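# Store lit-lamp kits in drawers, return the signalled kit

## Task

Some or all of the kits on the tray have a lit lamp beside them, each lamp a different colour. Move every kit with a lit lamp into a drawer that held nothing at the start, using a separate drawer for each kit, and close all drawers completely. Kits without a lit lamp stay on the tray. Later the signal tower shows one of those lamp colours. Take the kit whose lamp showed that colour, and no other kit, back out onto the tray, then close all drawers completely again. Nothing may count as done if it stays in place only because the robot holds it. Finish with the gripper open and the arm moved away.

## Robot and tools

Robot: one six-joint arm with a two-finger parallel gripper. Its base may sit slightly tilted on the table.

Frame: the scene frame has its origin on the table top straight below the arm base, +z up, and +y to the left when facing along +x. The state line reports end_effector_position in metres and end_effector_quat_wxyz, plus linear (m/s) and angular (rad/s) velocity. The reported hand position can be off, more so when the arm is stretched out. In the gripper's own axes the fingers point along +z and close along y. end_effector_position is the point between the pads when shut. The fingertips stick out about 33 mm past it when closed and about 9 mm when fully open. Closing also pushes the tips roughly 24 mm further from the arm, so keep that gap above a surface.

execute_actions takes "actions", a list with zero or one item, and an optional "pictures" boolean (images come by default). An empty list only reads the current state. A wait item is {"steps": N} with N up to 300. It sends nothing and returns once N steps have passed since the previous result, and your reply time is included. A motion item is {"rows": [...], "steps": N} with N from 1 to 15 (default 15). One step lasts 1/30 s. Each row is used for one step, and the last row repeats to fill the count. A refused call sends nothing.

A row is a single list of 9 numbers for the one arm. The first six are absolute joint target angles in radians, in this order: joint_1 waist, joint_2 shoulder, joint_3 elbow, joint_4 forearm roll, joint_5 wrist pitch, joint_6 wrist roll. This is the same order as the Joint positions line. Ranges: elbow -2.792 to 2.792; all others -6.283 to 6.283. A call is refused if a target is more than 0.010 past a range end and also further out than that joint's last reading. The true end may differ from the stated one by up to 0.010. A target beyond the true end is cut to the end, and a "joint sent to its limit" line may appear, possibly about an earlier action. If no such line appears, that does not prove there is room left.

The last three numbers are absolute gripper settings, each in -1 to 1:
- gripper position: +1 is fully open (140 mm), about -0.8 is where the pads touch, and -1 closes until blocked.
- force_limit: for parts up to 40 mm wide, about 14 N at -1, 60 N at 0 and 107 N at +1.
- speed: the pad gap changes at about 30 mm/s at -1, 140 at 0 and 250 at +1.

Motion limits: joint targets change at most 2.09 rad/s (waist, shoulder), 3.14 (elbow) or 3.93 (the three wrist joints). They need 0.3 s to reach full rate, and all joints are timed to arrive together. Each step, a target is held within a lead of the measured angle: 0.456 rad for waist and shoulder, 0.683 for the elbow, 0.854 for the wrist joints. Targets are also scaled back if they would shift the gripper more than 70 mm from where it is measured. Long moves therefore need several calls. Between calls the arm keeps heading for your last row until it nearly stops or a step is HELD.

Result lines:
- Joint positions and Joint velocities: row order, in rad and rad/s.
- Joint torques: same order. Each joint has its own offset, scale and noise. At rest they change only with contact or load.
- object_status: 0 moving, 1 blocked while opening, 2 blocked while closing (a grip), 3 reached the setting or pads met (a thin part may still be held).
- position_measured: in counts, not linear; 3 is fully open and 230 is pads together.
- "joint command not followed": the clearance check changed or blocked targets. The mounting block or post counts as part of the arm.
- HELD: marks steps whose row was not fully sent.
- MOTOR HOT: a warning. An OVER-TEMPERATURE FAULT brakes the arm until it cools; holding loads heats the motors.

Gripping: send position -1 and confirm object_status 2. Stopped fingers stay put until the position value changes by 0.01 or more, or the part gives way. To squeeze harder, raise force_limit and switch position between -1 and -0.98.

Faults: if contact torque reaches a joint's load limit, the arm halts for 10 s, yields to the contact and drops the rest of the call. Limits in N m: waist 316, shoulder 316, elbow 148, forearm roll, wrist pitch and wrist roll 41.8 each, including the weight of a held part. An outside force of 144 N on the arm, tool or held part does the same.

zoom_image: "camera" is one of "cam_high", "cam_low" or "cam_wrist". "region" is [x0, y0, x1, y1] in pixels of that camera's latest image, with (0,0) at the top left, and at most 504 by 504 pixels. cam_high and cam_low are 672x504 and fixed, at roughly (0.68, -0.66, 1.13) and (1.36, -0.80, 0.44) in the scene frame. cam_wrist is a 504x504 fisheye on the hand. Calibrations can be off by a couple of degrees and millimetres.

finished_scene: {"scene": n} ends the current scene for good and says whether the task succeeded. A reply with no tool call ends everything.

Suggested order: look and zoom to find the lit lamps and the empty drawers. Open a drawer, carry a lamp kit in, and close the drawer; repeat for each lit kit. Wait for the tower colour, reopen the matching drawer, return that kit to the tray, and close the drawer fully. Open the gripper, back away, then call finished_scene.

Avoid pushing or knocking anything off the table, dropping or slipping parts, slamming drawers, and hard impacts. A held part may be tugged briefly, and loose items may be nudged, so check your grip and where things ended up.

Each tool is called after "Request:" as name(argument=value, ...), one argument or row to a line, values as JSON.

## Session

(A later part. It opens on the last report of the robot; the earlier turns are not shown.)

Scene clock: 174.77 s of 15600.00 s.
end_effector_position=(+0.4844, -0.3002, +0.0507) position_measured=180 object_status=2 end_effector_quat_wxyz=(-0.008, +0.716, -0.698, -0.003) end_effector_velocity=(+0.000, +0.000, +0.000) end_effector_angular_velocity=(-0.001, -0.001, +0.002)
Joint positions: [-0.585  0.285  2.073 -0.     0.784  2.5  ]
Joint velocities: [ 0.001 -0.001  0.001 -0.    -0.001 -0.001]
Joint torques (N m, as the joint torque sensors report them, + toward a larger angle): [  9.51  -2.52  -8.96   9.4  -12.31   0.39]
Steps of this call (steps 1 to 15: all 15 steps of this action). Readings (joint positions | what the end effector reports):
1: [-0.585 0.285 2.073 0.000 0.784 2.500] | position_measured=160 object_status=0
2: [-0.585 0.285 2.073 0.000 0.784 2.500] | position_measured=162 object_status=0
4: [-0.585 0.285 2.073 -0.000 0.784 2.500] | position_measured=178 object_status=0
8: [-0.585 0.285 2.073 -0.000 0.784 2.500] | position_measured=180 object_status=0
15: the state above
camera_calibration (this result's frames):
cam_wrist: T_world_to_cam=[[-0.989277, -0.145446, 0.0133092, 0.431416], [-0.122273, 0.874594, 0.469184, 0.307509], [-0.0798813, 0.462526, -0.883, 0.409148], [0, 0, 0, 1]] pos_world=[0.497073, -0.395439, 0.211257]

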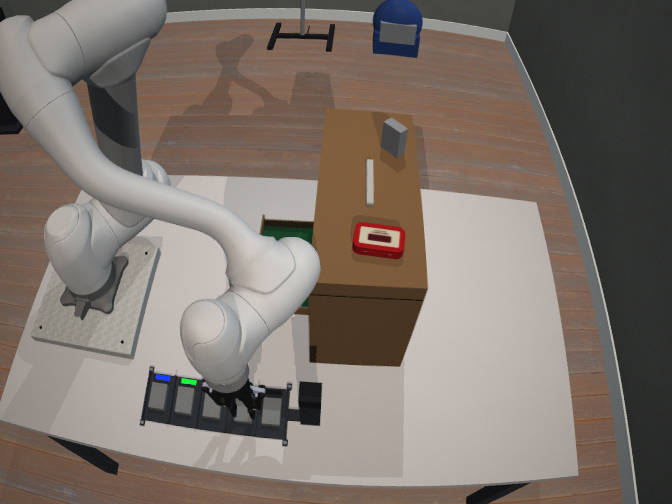

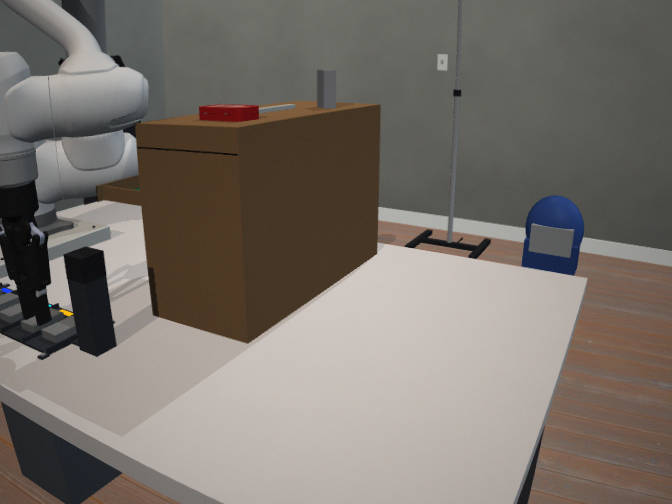

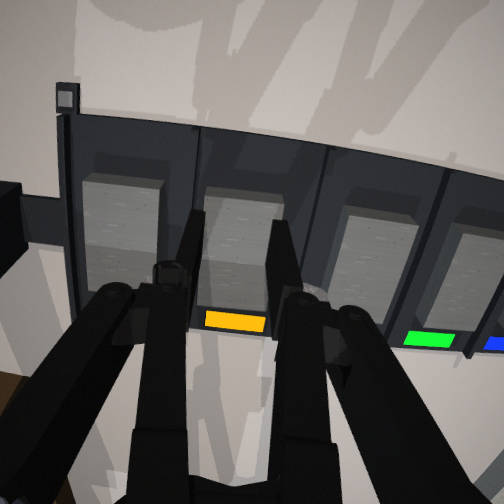

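Request:
execute_actions(
  actions=[
    {"rows":[[-0.585,0.254,2.056,0,0.832,2.5,-1,-0.3,0],[-0.585,0.254,2.056,0,0.832,2.5,-1,-0.3,0],[-0.585,0.254,2.056,0,0.832,2.5,-1,-0.3,0],[-0.585,0.192,1.99,0,0.96,2.5,-1,-0.3,0],[-0.585,0.192,1.99,0,0.96,2.5,-1,-0.3,0],[-0.585,0.192,1.99,0,0.96,2.5,-1,-0.3,0],[-0.585,0.192,1.99,0,0.96,2.5,-1,-0.3,0],[-0.585,-0.184,2.056,0,1.27,3.0,-1,-0.3,0]]},
  ],
  pictures=false,
)

Request:
execute_actions(
  actions=[
    {"steps":15},
  ],
  pictures=false,
)

Request:
execute_actions(
  actions=[
    {"rows":[[-0.054,-0.184,2.056,0,1.27,4.66,-1,-0.3,0]]},
  ],
  pictures=false,
)

Request:
execute_actions(
  actions=[
    {"steps":12},
  ],
  pictures=false,
)

Request:
execute_actions(
  actions=[
    {"rows":[[-0.054,0.039,1.851,0,1.252,4.66,-1,-0.3,0]]},
  ],
)

Scene clock: 188.20 s of 15600.00 s.
end_effector_position=(+0.4408, -0.2726, +0.2119) position_measured=232 object_status=3 end_effector_quat_wxyz=(+0.008, -0.644, +0.765, +0.003) end_effector_velocity=(-0.263, +0.178, +0.344) end_effector_angular_velocity=(+0.007, +0.014, -1.079)
Joint positions: [-0.585  0.035  2.019  0.     1.087  2.698]
Joint velocities: [ 0.    -0.791  0.132 -0.001  0.656  1.08 ]
Joint torques (N m, as the joint torque sensors report them, + toward a larger angle): [  0.6  -43.94 -34.7    3.88   0.23  -0.06]
Steps of this call (steps 1 to 15: the robot went on to your last target; steps 16 to 90: nothing new was sent; then 9.93 s passed at rest; steps 91 to 105: all 15 steps of this action). Readings (joint positions | what the end effector reports):
91: [-0.585 0.285 2.073 -0.000 0.784 2.500] | position_measured=180 object_status=2
92: [-0.585 0.282 2.072 0.000 0.788 2.500] | position_measured=180 object_status=2
94: [-0.585 0.262 2.061 0.000 0.821 2.500] | position_measured=198 object_status=0
98: [-0.585 0.202 2.002 0.000 0.937 2.500] | position_measured=232 object_status=0
105: the state above

Scene clock: 188.70 s of 15600.00 s.
end_effector_position=(+0.3611, -0.2182, +0.2955) position_measured=232 object_status=3 end_effector_quat_wxyz=(+0.007, -0.522, +0.853, +0.005) end_effector_velocity=(-0.000, +0.001, +0.001) end_effector_angular_velocity=(-0.001, -0.002, +0.001)
Joint positions: [-0.585 -0.184  2.056 -0.     1.27   3.   ]
Joint velocities: [ 0.001 -0.003 -0.    -0.     0.001  0.   ]
Joint torques (N m, as the joint torque sensors report them, + toward a larger angle): [  0.18 -21.25 -38.78   4.41   0.14   0.02]
Steps of this call (steps 1 to 15: the robot went on to your last target). Readings (joint positions | what the end effector reports):
1: [-0.585 0.008 2.023 0.000 1.109 2.735] | position_measured=232 object_status=3
2: [-0.585 -0.019 2.028 0.000 1.132 2.772] | position_measured=232 object_status=3
4: [-0.585 -0.073 2.037 0.000 1.177 2.846] | position_measured=232 object_status=3
8: [-0.585 -0.168 2.053 0.000 1.256 2.978] | position_measured=232 object_status=3
15: the state above

Scene clock: 189.20 s of 15600.00 s.
end_effector_position=(+0.4139, -0.0732, +0.2981) position_measured=232 object_status=3 end_effector_quat_wxyz=(+0.006, -0.295, +0.955, +0.006) end_effector_velocity=(+0.053, +0.321, +0.005) end_effector_angular_velocity=(+0.016, +0.037, -2.235)
Joint positions: [-0.217 -0.184  2.056 -0.     1.27   3.867]
Joint velocities: [ 0.772  0.    -0.     0.     0.003  3.008]
Joint torques (N m, as the joint torque sensors report them, + toward a larger angle): [ -3.96 -20.88 -39.27   4.41   0.21  -0.03]
Steps of this call (steps 1 to 15: all 15 steps of this action). Readings (joint positions | what the end effector reports):
1: [-0.585 -0.184 2.056 -0.000 1.270 3.000] | position_measured=232 object_status=3
2: [-0.582 -0.184 2.056 -0.000 1.270 3.006] | position_measured=232 object_status=3
4: [-0.555 -0.184 2.056 -0.000 1.270 3.058] | position_measured=232 object_status=3
8: [-0.426 -0.184 2.056 -0.000 1.270 3.301] | position_measured=232 object_status=3
15: the state above

Scene clock: 189.60 s of 15600.00 s.
end_effector_position=(+0.4196, -0.0049, +0.2993) position_measured=232 object_status=3 end_effector_quat_wxyz=(+0.004, +0.016, +1.000, +0.008) end_effector_velocity=(+0.001, +0.000, +0.000) end_effector_angular_velocity=(+0.000, -0.002, -0.011)
Joint positions: [-0.054 -0.184  2.056 -0.     1.27   4.659]
Joint velocities: [ 0.    -0.001 -0.     0.001 -0.002  0.011]
Joint torques (N m, as the joint torque sensors report them, + toward a larger angle): [ -1.77 -21.17 -39.42   4.33   0.09   0.25]
Steps of this call (steps 1 to 12: the robot went on to your last target). Readings (joint positions | what the end effector reports):
1: [-0.191 -0.184 2.056 -0.000 1.270 3.973] | position_measured=232 object_status=3
2: [-0.167 -0.184 2.056 -0.000 1.270 4.087] | position_measured=232 object_status=3
4: [-0.123 -0.184 2.056 -0.000 1.270 4.307] | position_measured=232 object_status=3
8: [-0.067 -0.184 2.056 -0.000 1.270 4.594] | position_measured=232 object_status=3
12: the state above

Scene clock: 190.10 s of 15600.00 s.
end_effector_position=(+0.5535, -0.0161, +0.3007) position_measured=232 object_status=3 end_effector_quat_wxyz=(+0.004, +0.016, +1.000, +0.008) end_effector_velocity=(+0.001, +0.000, -0.000) end_effector_angular_velocity=(-0.000, -0.002, +0.001)
Joint positions: [-0.054  0.039  1.851 -0.     1.252  4.66 ]
Joint velocities: [ 0.     0.    -0.     0.    -0.002 -0.   ]
Joint torques (N m, as the joint torque sensors report them, + toward a larger angle): [ -0.45 -42.58 -37.52   4.12  -0.04   0.06]
Steps of this call (steps 1 to 15: all 15 steps of this action). Readings (joint positions | what the end effector reports):
1: [-0.054 -0.184 2.056 -0.000 1.270 4.660] | position_measured=232 object_status=3
2: [-0.054 -0.181 2.053 -0.000 1.270 4.660] | position_measured=232 object_status=3
4: [-0.054 -0.154 2.028 -0.000 1.268 4.660] | position_measured=232 object_status=3
8: [-0.054 -0.046 1.929 -0.000 1.259 4.660] | position_measured=232 object_status=3
15: the state above
camera_calibration (this result's frames):
cam_wrist: T_world_to_cam=[[-0.0875957, 0.995461, 0.0372057, 0.0498868], [0.883584, 0.0603955, 0.464361, -0.618246], [0.460006, 0.0735504, -0.884864, 0.199414], [0, 0, 0, 1]] pos_world=[0.45891, -0.0269881, 0.461688]

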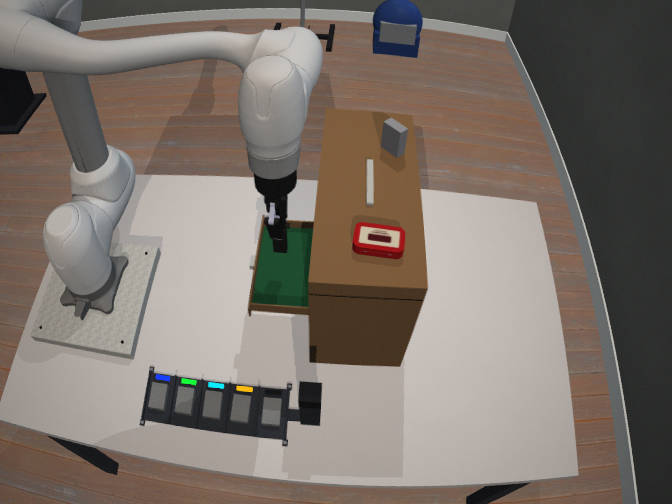

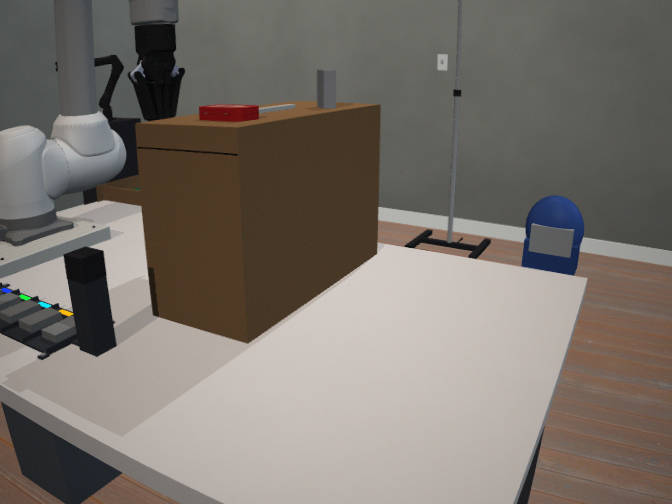

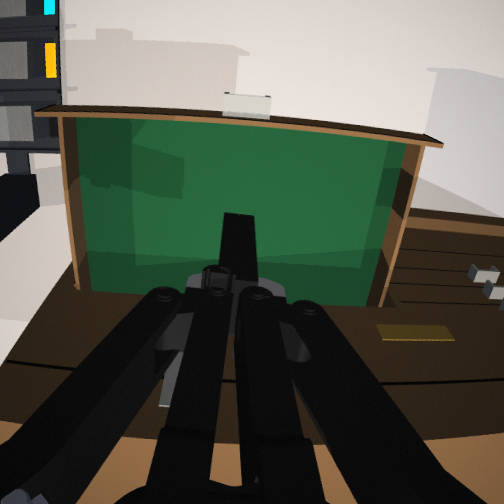

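Request:
execute_actions(
  actions=[
    {"rows":[[-0.054,-0.184,2.056,0,1.27,4.0,-0.33,0.5,0],[-0.054,-0.184,2.056,0,1.27,4.0,-0.33,0.5,0],[-0.054,-0.184,2.056,0,1.27,4.0,-0.33,0.5,0],[-0.054,-0.184,2.056,0,1.27,4.0,-0.33,0.5,0],[-0.054,-0.184,2.056,0,1.27,4.0,-0.33,0.5,0],[-0.054,-0.184,2.056,0,1.27,4.0,-0.33,0.5,0],[-0.054,-0.184,2.056,0,1.27,4.0,-0.33,0.5,0],[-0.054,-0.184,2.056,0,1.27,4.0,-0.33,0.5,0],[-0.585,-0.184,2.056,0,1.27,2.5,-0.33,0.5,0]]},
  ],
  pictures=false,
)

Request:
execute_actions(
  actions=[
    {"steps":15},
  ],
  pictures=false,
)

Request:
execute_actions(
  actions=[
    {"rows":[[-0.585,0.254,2.056,0,0.832,2.5,-0.33,0.5,0]]},
  ],
  pictures=false,
)

Request:
execute_actions(
  actions=[
    {"steps":20},
  ],
)

Request:
zoom_image(
  camera="cam_low",
  region=[0,230,130,360],
)

Scene clock: 198.93 s of 15600.00 s.
end_effector_position=(+0.4499, -0.0596, +0.3053) position_measured=171 object_status=0 end_effector_quat_wxyz=(+0.009, -0.280, +0.960, +0.004) end_effector_velocity=(-0.118, -0.441, -0.024) end_effector_angular_velocity=(-0.013, +0.018, +0.808)
Joint positions: [-0.168 -0.134  2.003  0.     1.265  3.946]
Joint velocities: [-1.004 -0.083  0.101  0.     0.011 -1.812]
Joint torques (N m, as the joint torque sensors report them, + toward a larger angle): [  2.2  -34.55 -36.88   4.26   0.67   0.05]
Steps of this call (steps 1 to 15: the robot went on to your last target; steps 16 to 90: nothing new was sent; then 5.33 s passed at rest; steps 91 to 105: all 15 steps of this action). Readings (joint positions | what the end effector reports):
91: [-0.054 0.039 1.851 0.000 1.252 4.660] | position_measured=232 object_status=0
92: [-0.054 0.037 1.852 0.000 1.252 4.655] | position_measured=232 object_status=0
94: [-0.054 0.020 1.869 0.000 1.253 4.602] | position_measured=214 object_status=0
98: [-0.054 -0.066 1.947 0.000 1.260 4.351] | position_measured=184 object_status=0
105: the state above

Scene clock: 199.43 s of 15600.00 s.
end_effector_position=(+0.3697, -0.2082, +0.2964) position_measured=171 object_status=3 end_effector_quat_wxyz=(+0.008, -0.671, +0.741, +0.003) end_effector_velocity=(-0.106, -0.128, -0.009) end_effector_angular_velocity=(-0.009, -0.018, +1.577)
Joint positions: [-0.554 -0.18   2.052  0.     1.27   2.656]
Joint velocities: [-0.392 -0.047  0.05  -0.     0.004 -1.969]
Joint torques (N m, as the joint torque sensors report them, + toward a larger angle): [  4.65 -24.46 -39.26   4.54   0.08   0.3 ]
Steps of this call (steps 1 to 15: the robot went on to your last target). Readings (joint positions | what the end effector reports):
1: [-0.201 -0.137 2.007 0.000 1.266 3.884] | position_measured=171 object_status=3
2: [-0.233 -0.142 2.011 0.000 1.266 3.822] | position_measured=171 object_status=3
4: [-0.294 -0.149 2.019 0.000 1.267 3.685] | position_measured=171 object_status=3
8: [-0.406 -0.163 2.033 0.000 1.268 3.352] | position_measured=171 object_status=3
15: the state above

Scene clock: 199.93 s of 15600.00 s.
end_effector_position=(+0.4599, -0.2826, +0.1417) position_measured=171 object_status=3 end_effector_quat_wxyz=(-0.008, +0.717, -0.697, -0.002) end_effector_velocity=(+0.177, -0.129, -0.419) end_effector_angular_velocity=(+0.007, +0.010, -0.004)
Joint positions: [-0.582  0.134  2.056  0.     0.951  2.503]
Joint velocities: [-0.021  0.774  0.003 -0.    -0.765 -0.016]
Joint torques (N m, as the joint torque sensors report them, + toward a larger angle): [ -1.95 -46.85 -32.74   3.6    0.13   0.11]
Steps of this call (steps 1 to 15: all 15 steps of this action). Readings (joint positions | what the end effector reports):
1: [-0.566 -0.182 2.054 0.000 1.270 2.597] | position_measured=171 object_status=3
2: [-0.574 -0.180 2.054 0.000 1.267 2.552] | position_measured=171 object_status=3
4: [-0.576 -0.155 2.054 0.000 1.239 2.505] | position_measured=171 object_status=3
8: [-0.577 -0.049 2.055 0.000 1.133 2.507] | position_measured=171 object_status=3
15: the state above

Scene clock: 200.60 s of 15600.00 s.
end_effector_position=(+0.4841, -0.3006, +0.0751) position_measured=171 object_status=3 end_effector_quat_wxyz=(-0.008, +0.716, -0.698, -0.003) end_effector_velocity=(+0.001, +0.001, +0.000) end_effector_angular_velocity=(-0.002, -0.002, +0.002)
Joint positions: [-0.585  0.254  2.056  0.     0.832  2.5  ]
Joint velocities: [ 0.002 -0.    -0.    -0.    -0.002  0.   ]
Joint torques (N m, as the joint torque sensors report them, + toward a larger angle): [  0.08 -57.59 -30.48   3.42   0.13   0.1 ]
Steps of this call (steps 1 to 20: the robot went on to your last target). Readings (joint positions | what the end effector reports):
1: [-0.582 0.161 2.056 0.000 0.925 2.502] | position_measured=171 object_status=3
2: [-0.583 0.187 2.056 0.000 0.899 2.501] | position_measured=171 object_status=3
4: [-0.584 0.232 2.056 0.000 0.854 2.500] | position_measured=171 object_status=3
8: [-0.585 0.254 2.056 0.000 0.832 2.500] | position_measured=171 object_status=3
20: the state above
camera_calibration (this result's frames):
cam_wrist: T_world_to_cam=[[-0.989286, -0.145371, 0.0134053, 0.430807], [-0.122149, 0.874532, 0.469334, 0.296205], [-0.079951, 0.462668, -0.882919, 0.43092], [0, 0, 0, 1]] pos_world=[0.496825, -0.395786, 0.235673]

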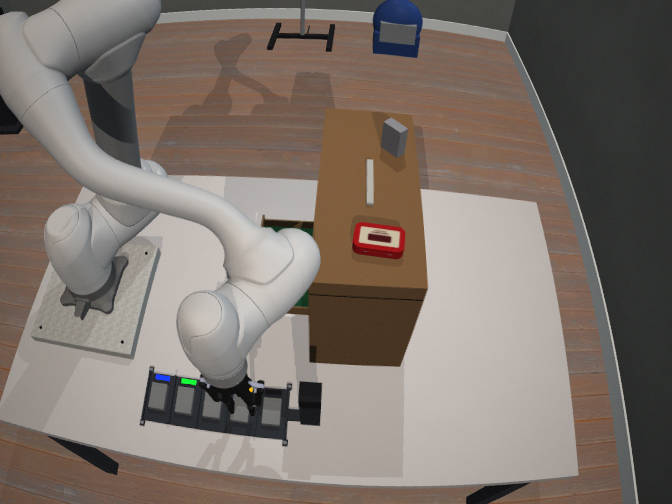

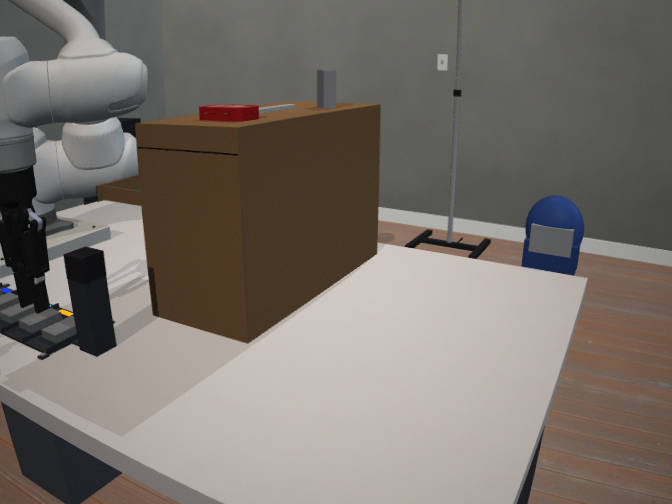

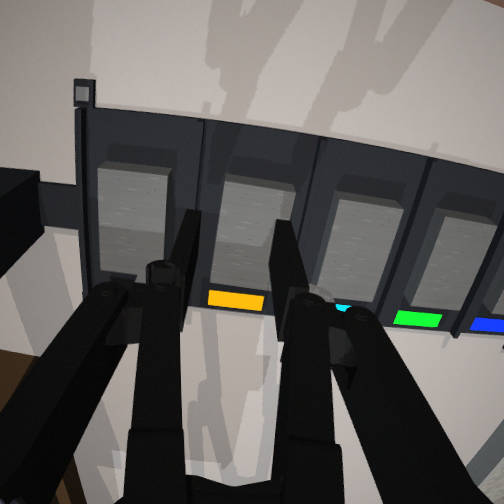

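Region (0, 230, 130, 360) of cam_low's 672x504 image, scaled by 3.877, with more detail than that image has.

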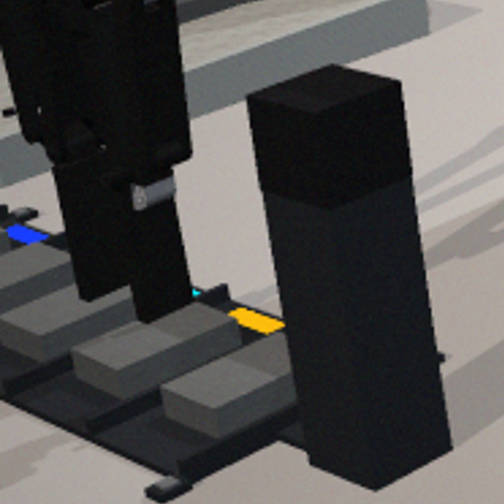

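Request:
execute_actions(
  actions=[
    {"rows":[[-0.589,0.249,2.062,0,0.831,2.5,-0.28,0.5,0],[-0.589,0.249,2.062,0,0.831,2.5,-0.28,0.5,0],[-0.589,0.249,2.062,0,0.831,2.5,-0.28,0.5,0],[-0.589,0.288,2.083,0,0.770,2.5,-0.28,0.5,0]],"steps":14},
  ],
)

Request:
zoom_image(
  camera="cam_low",
  region=[0,230,130,360],
)

Scene clock: 218.43 s of 15600.00 s.
end_effector_position=(+0.4805, -0.3004, +0.0513) position_measured=164 object_status=3 end_effector_quat_wxyz=(-0.008, +0.715, -0.699, -0.003) end_effector_velocity=(+0.000, +0.001, +0.000) end_effector_angular_velocity=(+0.000, +0.001, +0.002)
Joint positions: [-0.589  0.28   2.078 -0.001  0.784  2.5  ]
Joint velocities: [ 0.002 -0.     0.    -0.     0.001 -0.001]
Joint torques (N m, as the joint torque sensors report them, + toward a larger angle): [ -2.22 -45.76 -26.35   2.97  -3.44   0.05]
FORCE FAULT: contact force on the arm reached its limit, and the arm stopped for 10 seconds. The contact can be on any part of the arm, not only on its tool. The arm's remaining commands of this call were not run. The arm holds still and accepts commands again. Move the arm away from the contact; if what it grips holds it there, let go first. Pushing or pulling that hard again can fault the arm again.
The stop began at step 99 of this call (marked STOPPED below). From that step on the arm followed nothing that you had sent. 6 steps, steps kept back included, did not run and will not run. Nothing is kept back now, and the robot has no last target.
Steps of this call (steps 1 to 15: the robot went on to your last target; steps 16 to 90: nothing new was sent; then 4.53 s passed at rest; steps 91 to 98: the first 8 steps of this action; steps 99 to 399: the stop). Readings (joint positions | what the end effector reports):
91: [-0.585 0.254 2.056 -0.000 0.832 2.500] | position_measured=171 object_status=0
92: [-0.586 0.252 2.058 -0.000 0.832 2.500] | position_measured=169 object_status=0
94: [-0.588 0.249 2.062 -0.000 0.831 2.500] | position_measured=164 object_status=0
98: [-0.589 0.283 2.080 -0.001 0.780 2.500] | position_measured=164 object_status=3
99: [-0.589 0.282 2.079 -0.001 0.781 2.500] | position_measured=164 object_status=3 STOPPED
399: the state above
camera_calibration (this result's frames):
cam_wrist: T_world_to_cam=[[-0.989751, -0.142123, 0.0139093, 0.428705], [-0.119069, 0.875108, 0.469051, 0.305491], [-0.0788353, 0.462588, -0.883061, 0.408974], [0, 0, 0, 1]] pos_world=[0.492928, -0.395595, 0.211896]

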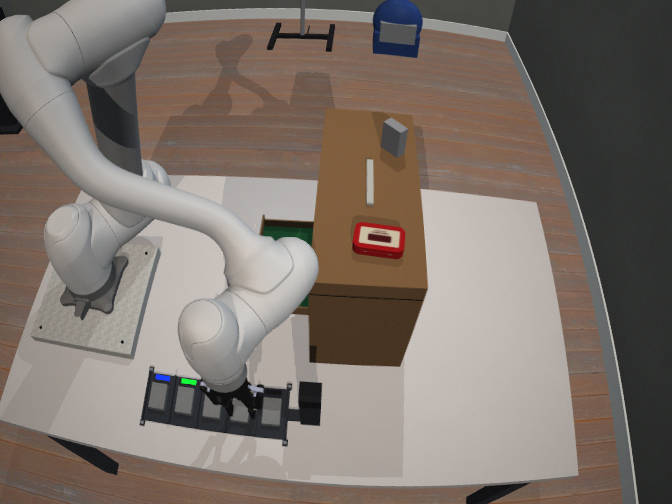

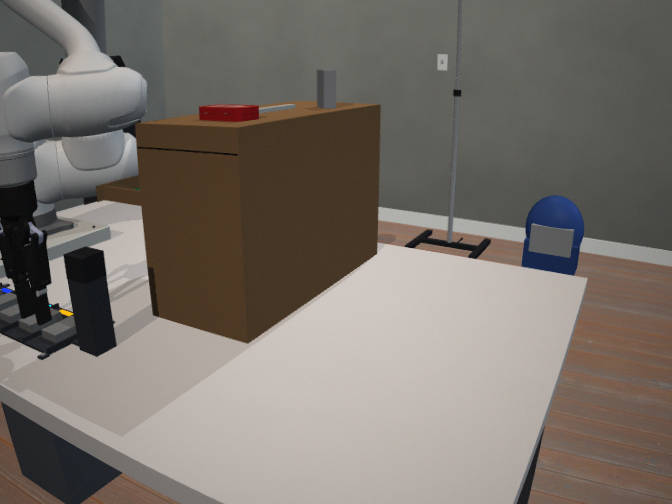

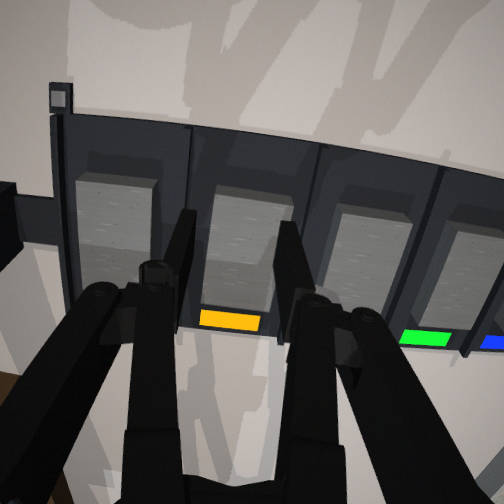

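Region (0, 230, 130, 360) of cam_low's 672x504 image, scaled by 3.877, with more detail than that image has.

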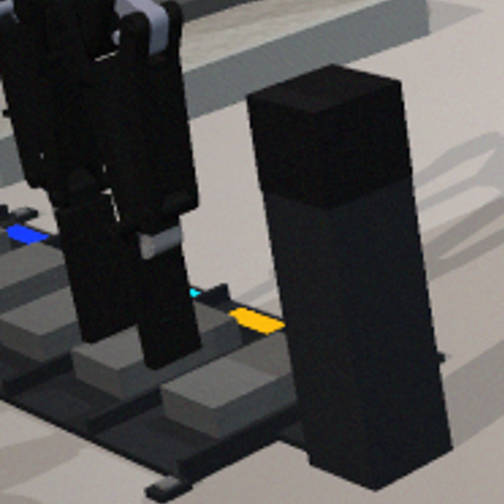

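Request:
execute_actions(
  actions=[
    {"rows":[[-0.587,0.269,2.072,0,0.80,2.5,-0.28,0.5,0],[-0.587,0.269,2.072,0,0.80,2.5,-0.28,0.5,0],[-0.587,0.269,2.072,0,0.80,2.5,-0.28,0.5,0],[-0.587,0.269,2.072,0,0.80,2.5,-0.28,0.5,0],[-0.587,0.269,2.072,0,0.80,2.5,-1,0.5,-0.5]]},
  ],
  pictures=false,
)

Request:
execute_actions(
  actions=[
    {"rows":[[-0.587,0.269,2.072,0,0.80,2.5,-1,0.5,-0.5],[-0.587,0.269,2.072,0,0.80,2.5,-1,0.5,-0.5],[-0.587,0.269,2.072,0,0.80,2.5,-1,0.5,-0.5],[-0.587,0.269,2.072,0,0.80,2.5,-1,0.5,-0.5],[-0.587,0.269,2.072,0,0.80,2.5,-1,0.5,-0.5],[-0.587,0.23,2.045,0,0.866,2.5,-1,0.5,-0.5]]},
  ],
)

Scene clock: 224.00 s of 15600.00 s.
end_effector_position=(+0.4816, -0.2998, +0.0601) position_measured=207 object_status=0 end_effector_quat_wxyz=(-0.008, +0.716, -0.698, -0.002) end_effector_velocity=(-0.001, -0.000, -0.000) end_effector_angular_velocity=(+0.001, +0.001, -0.002)
Joint positions: [-0.587  0.269  2.072 -0.     0.8    2.5  ]
Joint velocities: [-0.001  0.001 -0.     0.     0.001  0.   ]
Joint torques (N m, as the joint torque sensors report them, + toward a larger angle): [  0.19 -57.79 -29.85   3.23   0.27   0.14]
Steps of this call (steps 1 to 90: nothing new was sent; then 2.07 s passed at rest; steps 91 to 105: all 15 steps of this action). Readings (joint positions | what the end effector reports):
91: [-0.589 0.280 2.078 -0.001 0.784 2.500] | position_measured=164 object_status=3
92: [-0.589 0.278 2.077 -0.001 0.788 2.500] | position_measured=164 object_status=3
94: [-0.587 0.270 2.072 -0.000 0.799 2.500] | position_measured=164 object_status=3
98: [-0.587 0.269 2.072 -0.000 0.800 2.500] | position_measured=175 object_status=0
105: the state above

Scene clock: 224.50 s of 15600.00 s.
end_effector_position=(+0.4826, -0.3011, +0.0934) position_measured=234 object_status=3 end_effector_quat_wxyz=(-0.008, +0.716, -0.698, -0.002) end_effector_velocity=(-0.000, +0.001, -0.000) end_effector_angular_velocity=(-0.000, +0.001, +0.002)
Joint positions: [-0.587  0.23   2.045  0.     0.866  2.5  ]
Joint velocities: [ 0.001 -0.     0.001 -0.001 -0.    -0.   ]
Joint torques (N m, as the joint torque sensors report them, + toward a larger angle): [ -0.49 -55.52 -30.98   3.51   0.02   0.14]
Steps of this call (steps 1 to 15: all 15 steps of this action). Readings (joint positions | what the end effector reports):
1: [-0.587 0.269 2.072 -0.000 0.800 2.500] | position_measured=212 object_status=0
2: [-0.587 0.269 2.072 -0.000 0.800 2.500] | position_measured=216 object_status=0
4: [-0.587 0.269 2.072 -0.000 0.800 2.500] | position_measured=225 object_status=0
8: [-0.587 0.256 2.064 0.000 0.822 2.500] | position_measured=234 object_status=0
15: the state above
camera_calibration (this result's frames):
cam_wrist: T_world_to_cam=[[-0.989592, -0.143352, 0.0125572, 0.429745], [-0.120807, 0.875023, 0.468764, 0.287466], [-0.0781861, 0.462368, -0.883234, 0.446245], [0, 0, 0, 1]] pos_world=[0.49489, -0.396264, 0.253989]

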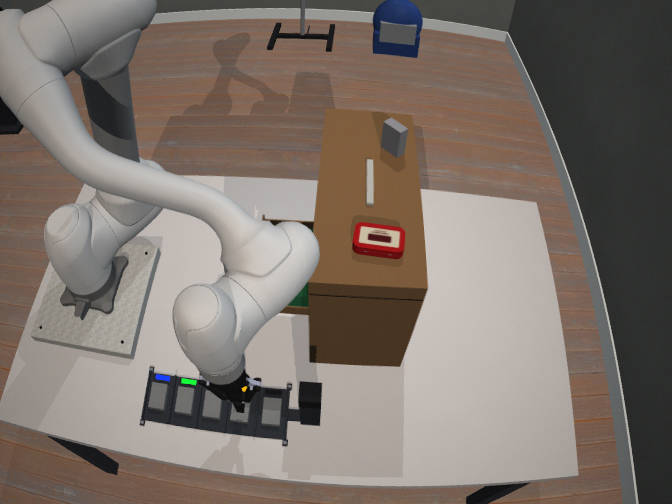

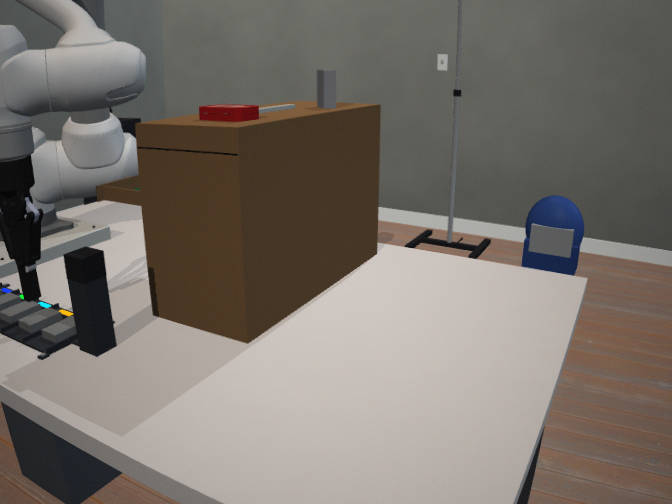

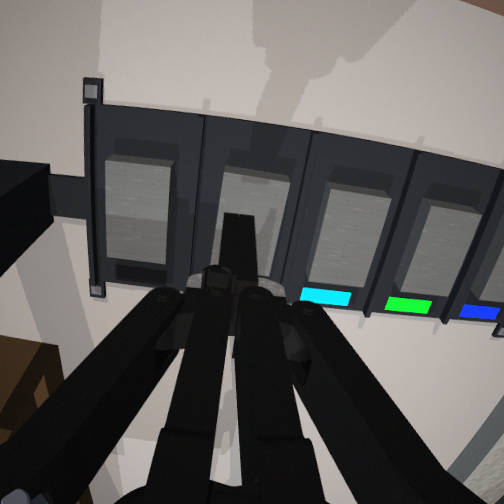

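Request:
execute_actions(
  actions=[
    {"rows":[[-0.587,0.23,2.045,0,0.866,0.93,0.4,0.5,0]]},
  ],
  pictures=false,
)

Request:
execute_actions(
  actions=[
    {"steps":10},
  ],
  pictures=false,
)

Request:
execute_actions(
  actions=[
    {"rows":[[-0.587,0.269,2.072,0,0.80,0.93,0.4,0.5,0]]},
  ],
)

Request:
zoom_image(
  camera="cam_low",
  region=[0,230,130,360],
)

Scene clock: 236.43 s of 15600.00 s.
end_effector_position=(+0.4824, -0.3011, +0.0934) position_measured=133 object_status=0 end_effector_quat_wxyz=(-0.008, +0.982, -0.188, +0.003) end_effector_velocity=(+0.000, -0.000, -0.000) end_effector_angular_velocity=(-0.026, -0.046, +3.131)
Joint positions: [-0.587  0.23   2.045 -0.     0.866  1.333]
Joint velocities: [ 0.     0.     0.    -0.    -0.    -3.131]
Joint torques (N m, as the joint torque sensors report them, + toward a larger angle): [ -0.49 -55.86 -31.55   3.56   0.01  -0.03]
Steps of this call (steps 1 to 15: the robot went on to your last target; steps 16 to 90: nothing new was sent; then 8.43 s passed at rest; steps 91 to 105: all 15 steps of this action). Readings (joint positions | what the end effector reports):
91: [-0.587 0.230 2.045 -0.000 0.866 2.500] | position_measured=234 object_status=0
92: [-0.587 0.230 2.045 -0.000 0.866 2.494] | position_measured=234 object_status=0
94: [-0.587 0.230 2.045 -0.000 0.866 2.442] | position_measured=216 object_status=0
98: [-0.587 0.230 2.045 -0.000 0.866 2.164] | position_measured=186 object_status=0
105: the state above

Scene clock: 236.77 s of 15600.00 s.
end_effector_position=(+0.4824, -0.3011, +0.0934) position_measured=78 object_status=0 end_effector_quat_wxyz=(-0.007, +1.000, +0.012, +0.004) end_effector_velocity=(+0.000, +0.000, -0.000) end_effector_angular_velocity=(-0.001, -0.000, +0.005)
Joint positions: [-0.587  0.23   2.045 -0.     0.866  0.93 ]
Joint velocities: [ 0.001 -0.     0.    -0.001 -0.001 -0.003]
Joint torques (N m, as the joint torque sensors report them, + toward a larger angle): [ -0.59 -55.9  -31.53   3.7    0.13   0.11]
Steps of this call (steps 1 to 10: the robot went on to your last target). Readings (joint positions | what the end effector reports):
1: [-0.587 0.230 2.045 -0.000 0.866 1.233] | position_measured=125 object_status=0
2: [-0.587 0.230 2.045 -0.000 0.866 1.147] | position_measured=118 object_status=0
4: [-0.587 0.230 2.045 -0.000 0.866 1.018] | position_measured=102 object_status=0
8: [-0.587 0.230 2.045 -0.000 0.866 0.931] | position_measured=78 object_status=0
10: the state above

Scene clock: 237.27 s of 15600.00 s.
end_effector_position=(+0.4815, -0.2999, +0.0601) position_measured=78 object_status=3 end_effector_quat_wxyz=(-0.007, +1.000, +0.012, +0.004) end_effector_velocity=(+0.001, +0.001, -0.000) end_effector_angular_velocity=(-0.000, -0.000, +0.002)
Joint positions: [-0.587  0.269  2.072 -0.     0.8    0.93 ]
Joint velocities: [ 0.002  0.     0.     0.    -0.     0.   ]
Joint torques (N m, as the joint torque sensors report them, + toward a larger angle): [ -0.15 -57.88 -29.75   3.31   0.15   0.14]
Steps of this call (steps 1 to 15: all 15 steps of this action). Readings (joint positions | what the end effector reports):
1: [-0.587 0.230 2.045 -0.000 0.866 0.930] | position_measured=78 object_status=0
2: [-0.587 0.233 2.047 -0.000 0.862 0.930] | position_measured=78 object_status=0
4: [-0.587 0.257 2.064 -0.000 0.821 0.930] | position_measured=78 object_status=3
8: [-0.587 0.269 2.072 -0.000 0.800 0.930] | position_measured=78 object_status=3
15: the state above
camera_calibration (this result's frames):
cam_wrist: T_world_to_cam=[[0.142302, -0.989775, 0.00975971, -0.369383], [-0.88561, -0.122909, 0.44787, 0.37214], [-0.442091, -0.072376, -0.894045, 0.431741], [0, 0, 0, 1]] pos_world=[0.573004, -0.288619, 0.222931]

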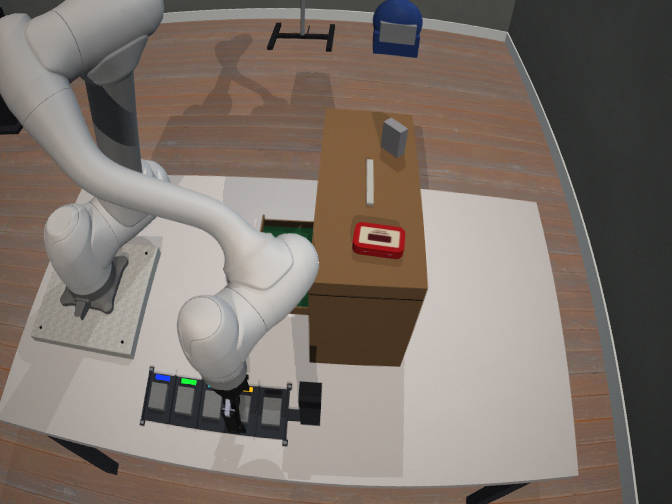

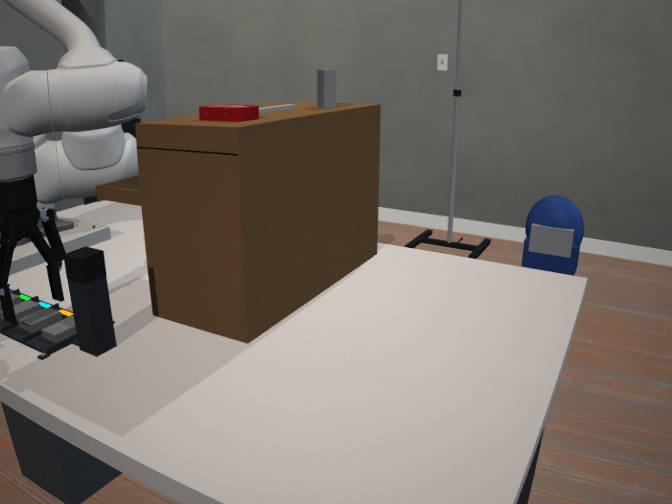

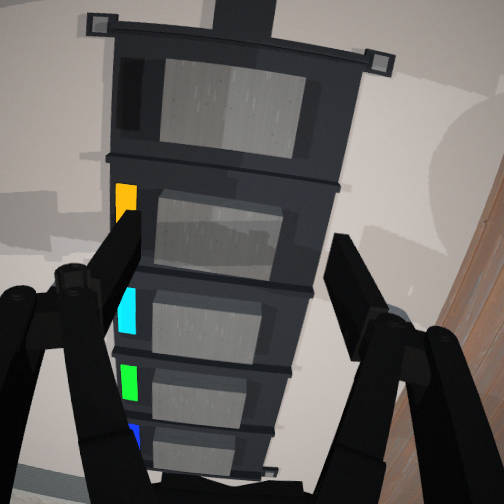

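Region (0, 230, 130, 360) of cam_low's 672x504 image, scaled by 3.877, with more detail than that image has.

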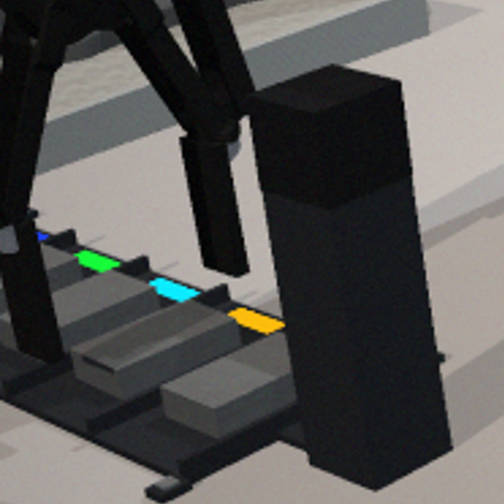

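Request:
execute_actions(
  actions=[
    {"rows":[[-0.579,0.269,2.072,0,0.80,0.94,0.28,0.3,0],[-0.579,0.269,2.072,0,0.80,0.94,0.28,0.3,0],[-0.579,0.269,2.072,0,0.80,0.94,0.28,0.3,0],[-0.579,0.277,2.076,0,0.788,0.94,0.28,0.3,0],[-0.579,0.277,2.076,0,0.788,0.94,0.28,0.3,0],[-0.579,0.277,2.076,0,0.788,0.94,0.28,0.3,0],[-0.579,0.284,2.080,0,0.777,0.94,0.28,0.3,0],[-0.579,0.284,2.080,0,0.777,0.94,0.28,0.3,0],[-0.579,0.284,2.080,0,0.777,0.94,0.28,0.3,0],[-0.579,0.290,2.083,0,0.768,0.94,0.28,0.3,0]]},
  ],
)

Request:
zoom_image(
  camera="cam_low",
  region=[0,230,130,360],
)

Scene clock: 255.53 s of 15600.00 s.
end_effector_position=(+0.4843, -0.2959, +0.0474) position_measured=94 object_status=3 end_effector_quat_wxyz=(-0.007, +1.000, +0.011, +0.005) end_effector_velocity=(-0.001, -0.000, -0.001) end_effector_angular_velocity=(+0.001, +0.002, -0.001)
Joint positions: [-0.579  0.285  2.081  0.     0.773  0.94 ]
Joint velocities: [-0.001  0.001  0.    -0.     0.    -0.   ]
Joint torques (N m, as the joint torque sensors report them, + toward a larger angle): [  4.55 -48.13 -30.74   3.97   0.01   0.15]
FORCE FAULT: contact force on the arm reached its limit, and the arm stopped for 10 seconds. The contact can be on any part of the arm, not only on its tool. The arm's remaining commands of this call were not run. The arm holds still and accepts commands again. Move the arm away from the contact; if what it grips holds it there, let go first. Pushing or pulling that hard again can fault the arm again.
The stop began at step 102 of this call (marked STOPPED below). From that step on the arm followed nothing that you had sent. 4 steps, steps kept back included, did not run and will not run. Nothing is kept back now, and the robot has no last target.
Steps of this call (steps 1 to 15: the robot went on to your last target; steps 16 to 90: nothing new was sent; then 4.87 s passed at rest; steps 91 to 101: the first 11 steps of this action; steps 102 to 402: the stop). Readings (joint positions | what the end effector reports):
91: [-0.587 0.269 2.072 0.000 0.800 0.930] | position_measured=78 object_status=0
92: [-0.584 0.269 2.072 0.000 0.800 0.933] | position_measured=80 object_status=0
94: [-0.579 0.269 2.072 0.000 0.800 0.939] | position_measured=93 object_status=0
98: [-0.579 0.279 2.077 0.000 0.784 0.940] | position_measured=94 object_status=0
102: [-0.579 0.286 2.081 0.000 0.773 0.940] | position_measured=94 object_status=0 STOPPED
402: the state above
camera_calibration (this result's frames):
cam_wrist: T_world_to_cam=[[0.140152, -0.990074, 0.0105006, -0.364773], [-0.886422, -0.12074, 0.446854, 0.381837], [-0.441151, -0.0719356, -0.894545, 0.421609], [0, 0, 0, 1]] pos_world=[0.575585, -0.28472, 0.210353]

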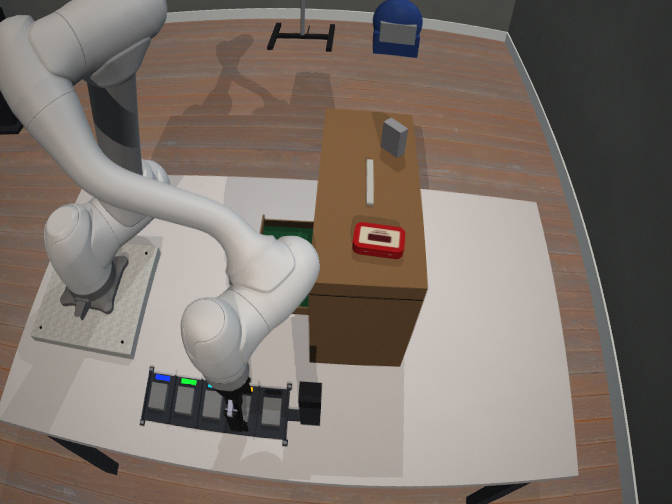

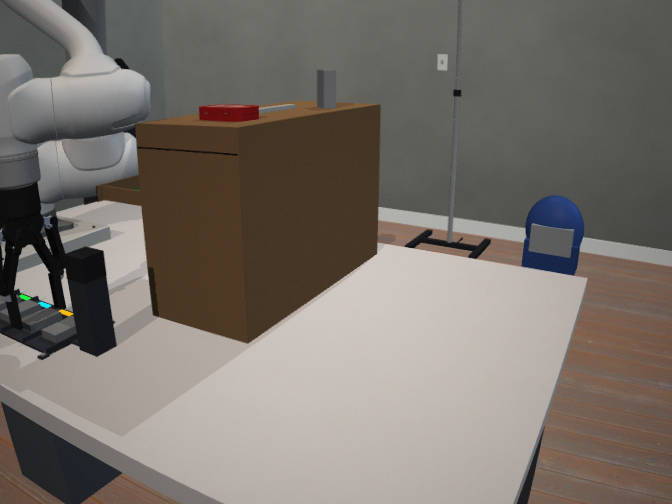

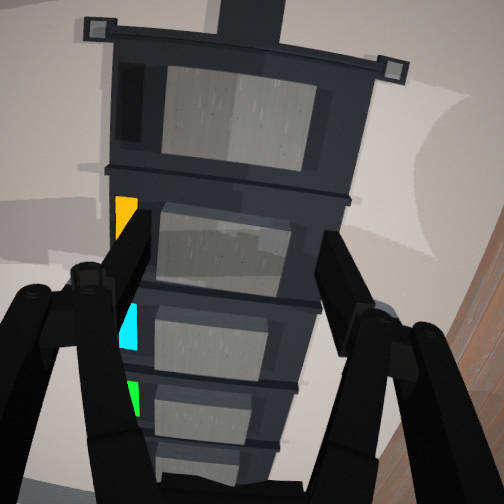

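Region (0, 230, 130, 360) of cam_low's 672x504 image, scaled by 3.877, with more detail than that image has.

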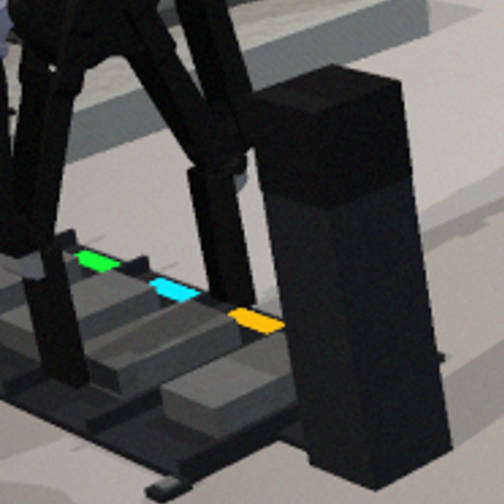

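Request:
execute_actions(
  actions=[
    {"rows":[[-0.579,0.280,2.078,0,0.783,0.94,0.28,0.3,0],[-0.579,0.280,2.078,0,0.783,0.94,0.28,0.3,0],[-0.579,0.280,2.078,0,0.783,0.94,0.28,0.3,0],[-0.579,0.280,2.078,0,0.783,0.94,-1,0.3,-0.6]]},
  ],
)

Scene clock: 262.40 s of 15600.00 s.
end_effector_position=(+0.4839, -0.2958, +0.0516) position_measured=135 object_status=0 end_effector_quat_wxyz=(-0.007, +1.000, +0.011, +0.004) end_effector_velocity=(-0.000, +0.000, -0.000) end_effector_angular_velocity=(-0.000, +0.001, +0.001)
Joint positions: [-0.579  0.28   2.078  0.     0.783  0.94 ]
Joint velocities: [ 0.     0.001  0.    -0.001 -0.    -0.   ]
Joint torques (N m, as the joint torque sensors report them, + toward a larger angle): [ -0.08 -56.82 -29.28   3.17   0.19  -0.08]
Steps of this call (steps 1 to 90: nothing new was sent; then 3.37 s passed at rest; steps 91 to 105: all 15 steps of this action). Readings (joint positions | what the end effector reports):
91: [-0.579 0.285 2.081 0.000 0.773 0.940] | position_measured=94 object_status=3
92: [-0.579 0.284 2.080 0.000 0.777 0.940] | position_measured=94 object_status=3
94: [-0.579 0.280 2.078 0.000 0.782 0.940] | position_measured=94 object_status=0
98: [-0.579 0.280 2.078 0.000 0.783 0.940] | position_measured=107 object_status=0
105: the state above
camera_calibration (this result's frames):
cam_wrist: T_world_to_cam=[[0.140276, -0.990066, 0.00959784, -0.364655], [-0.885865, -0.121171, 0.447839, 0.379254], [-0.442227, -0.0713236, -0.894063, 0.425824], [0, 0, 0, 1]] pos_world=[0.575432, -0.284706, 0.214368]

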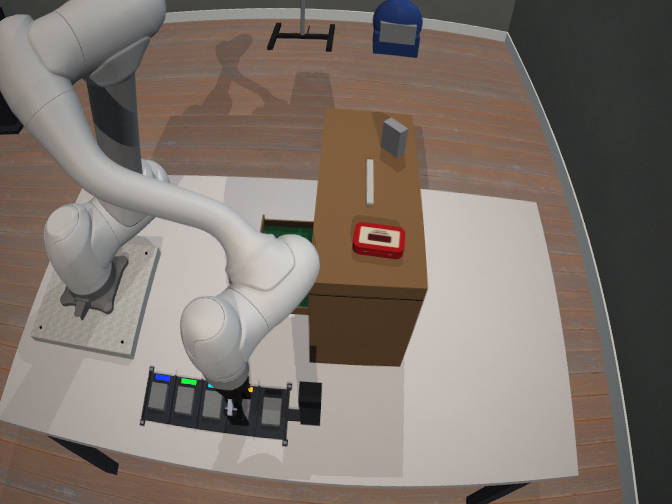

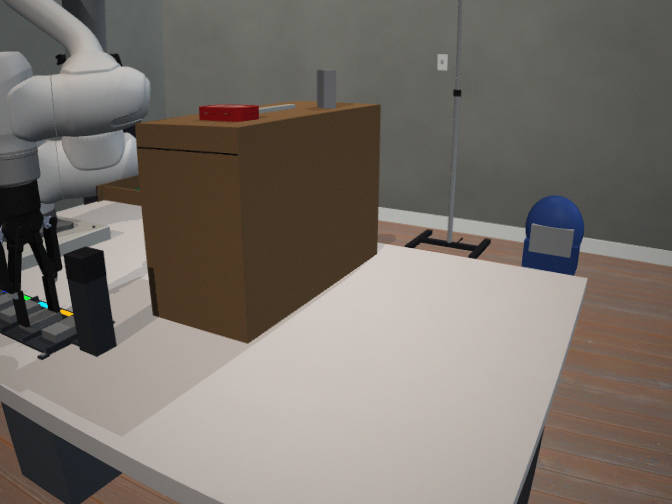

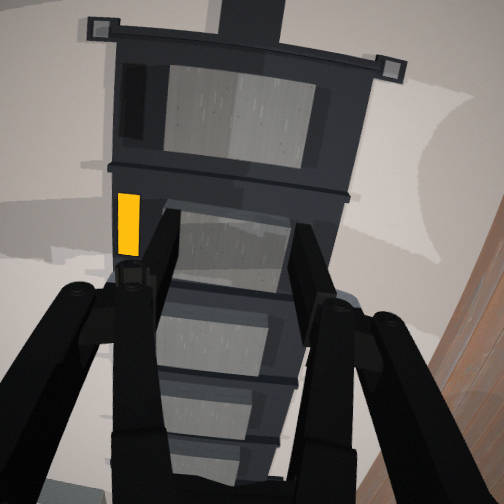

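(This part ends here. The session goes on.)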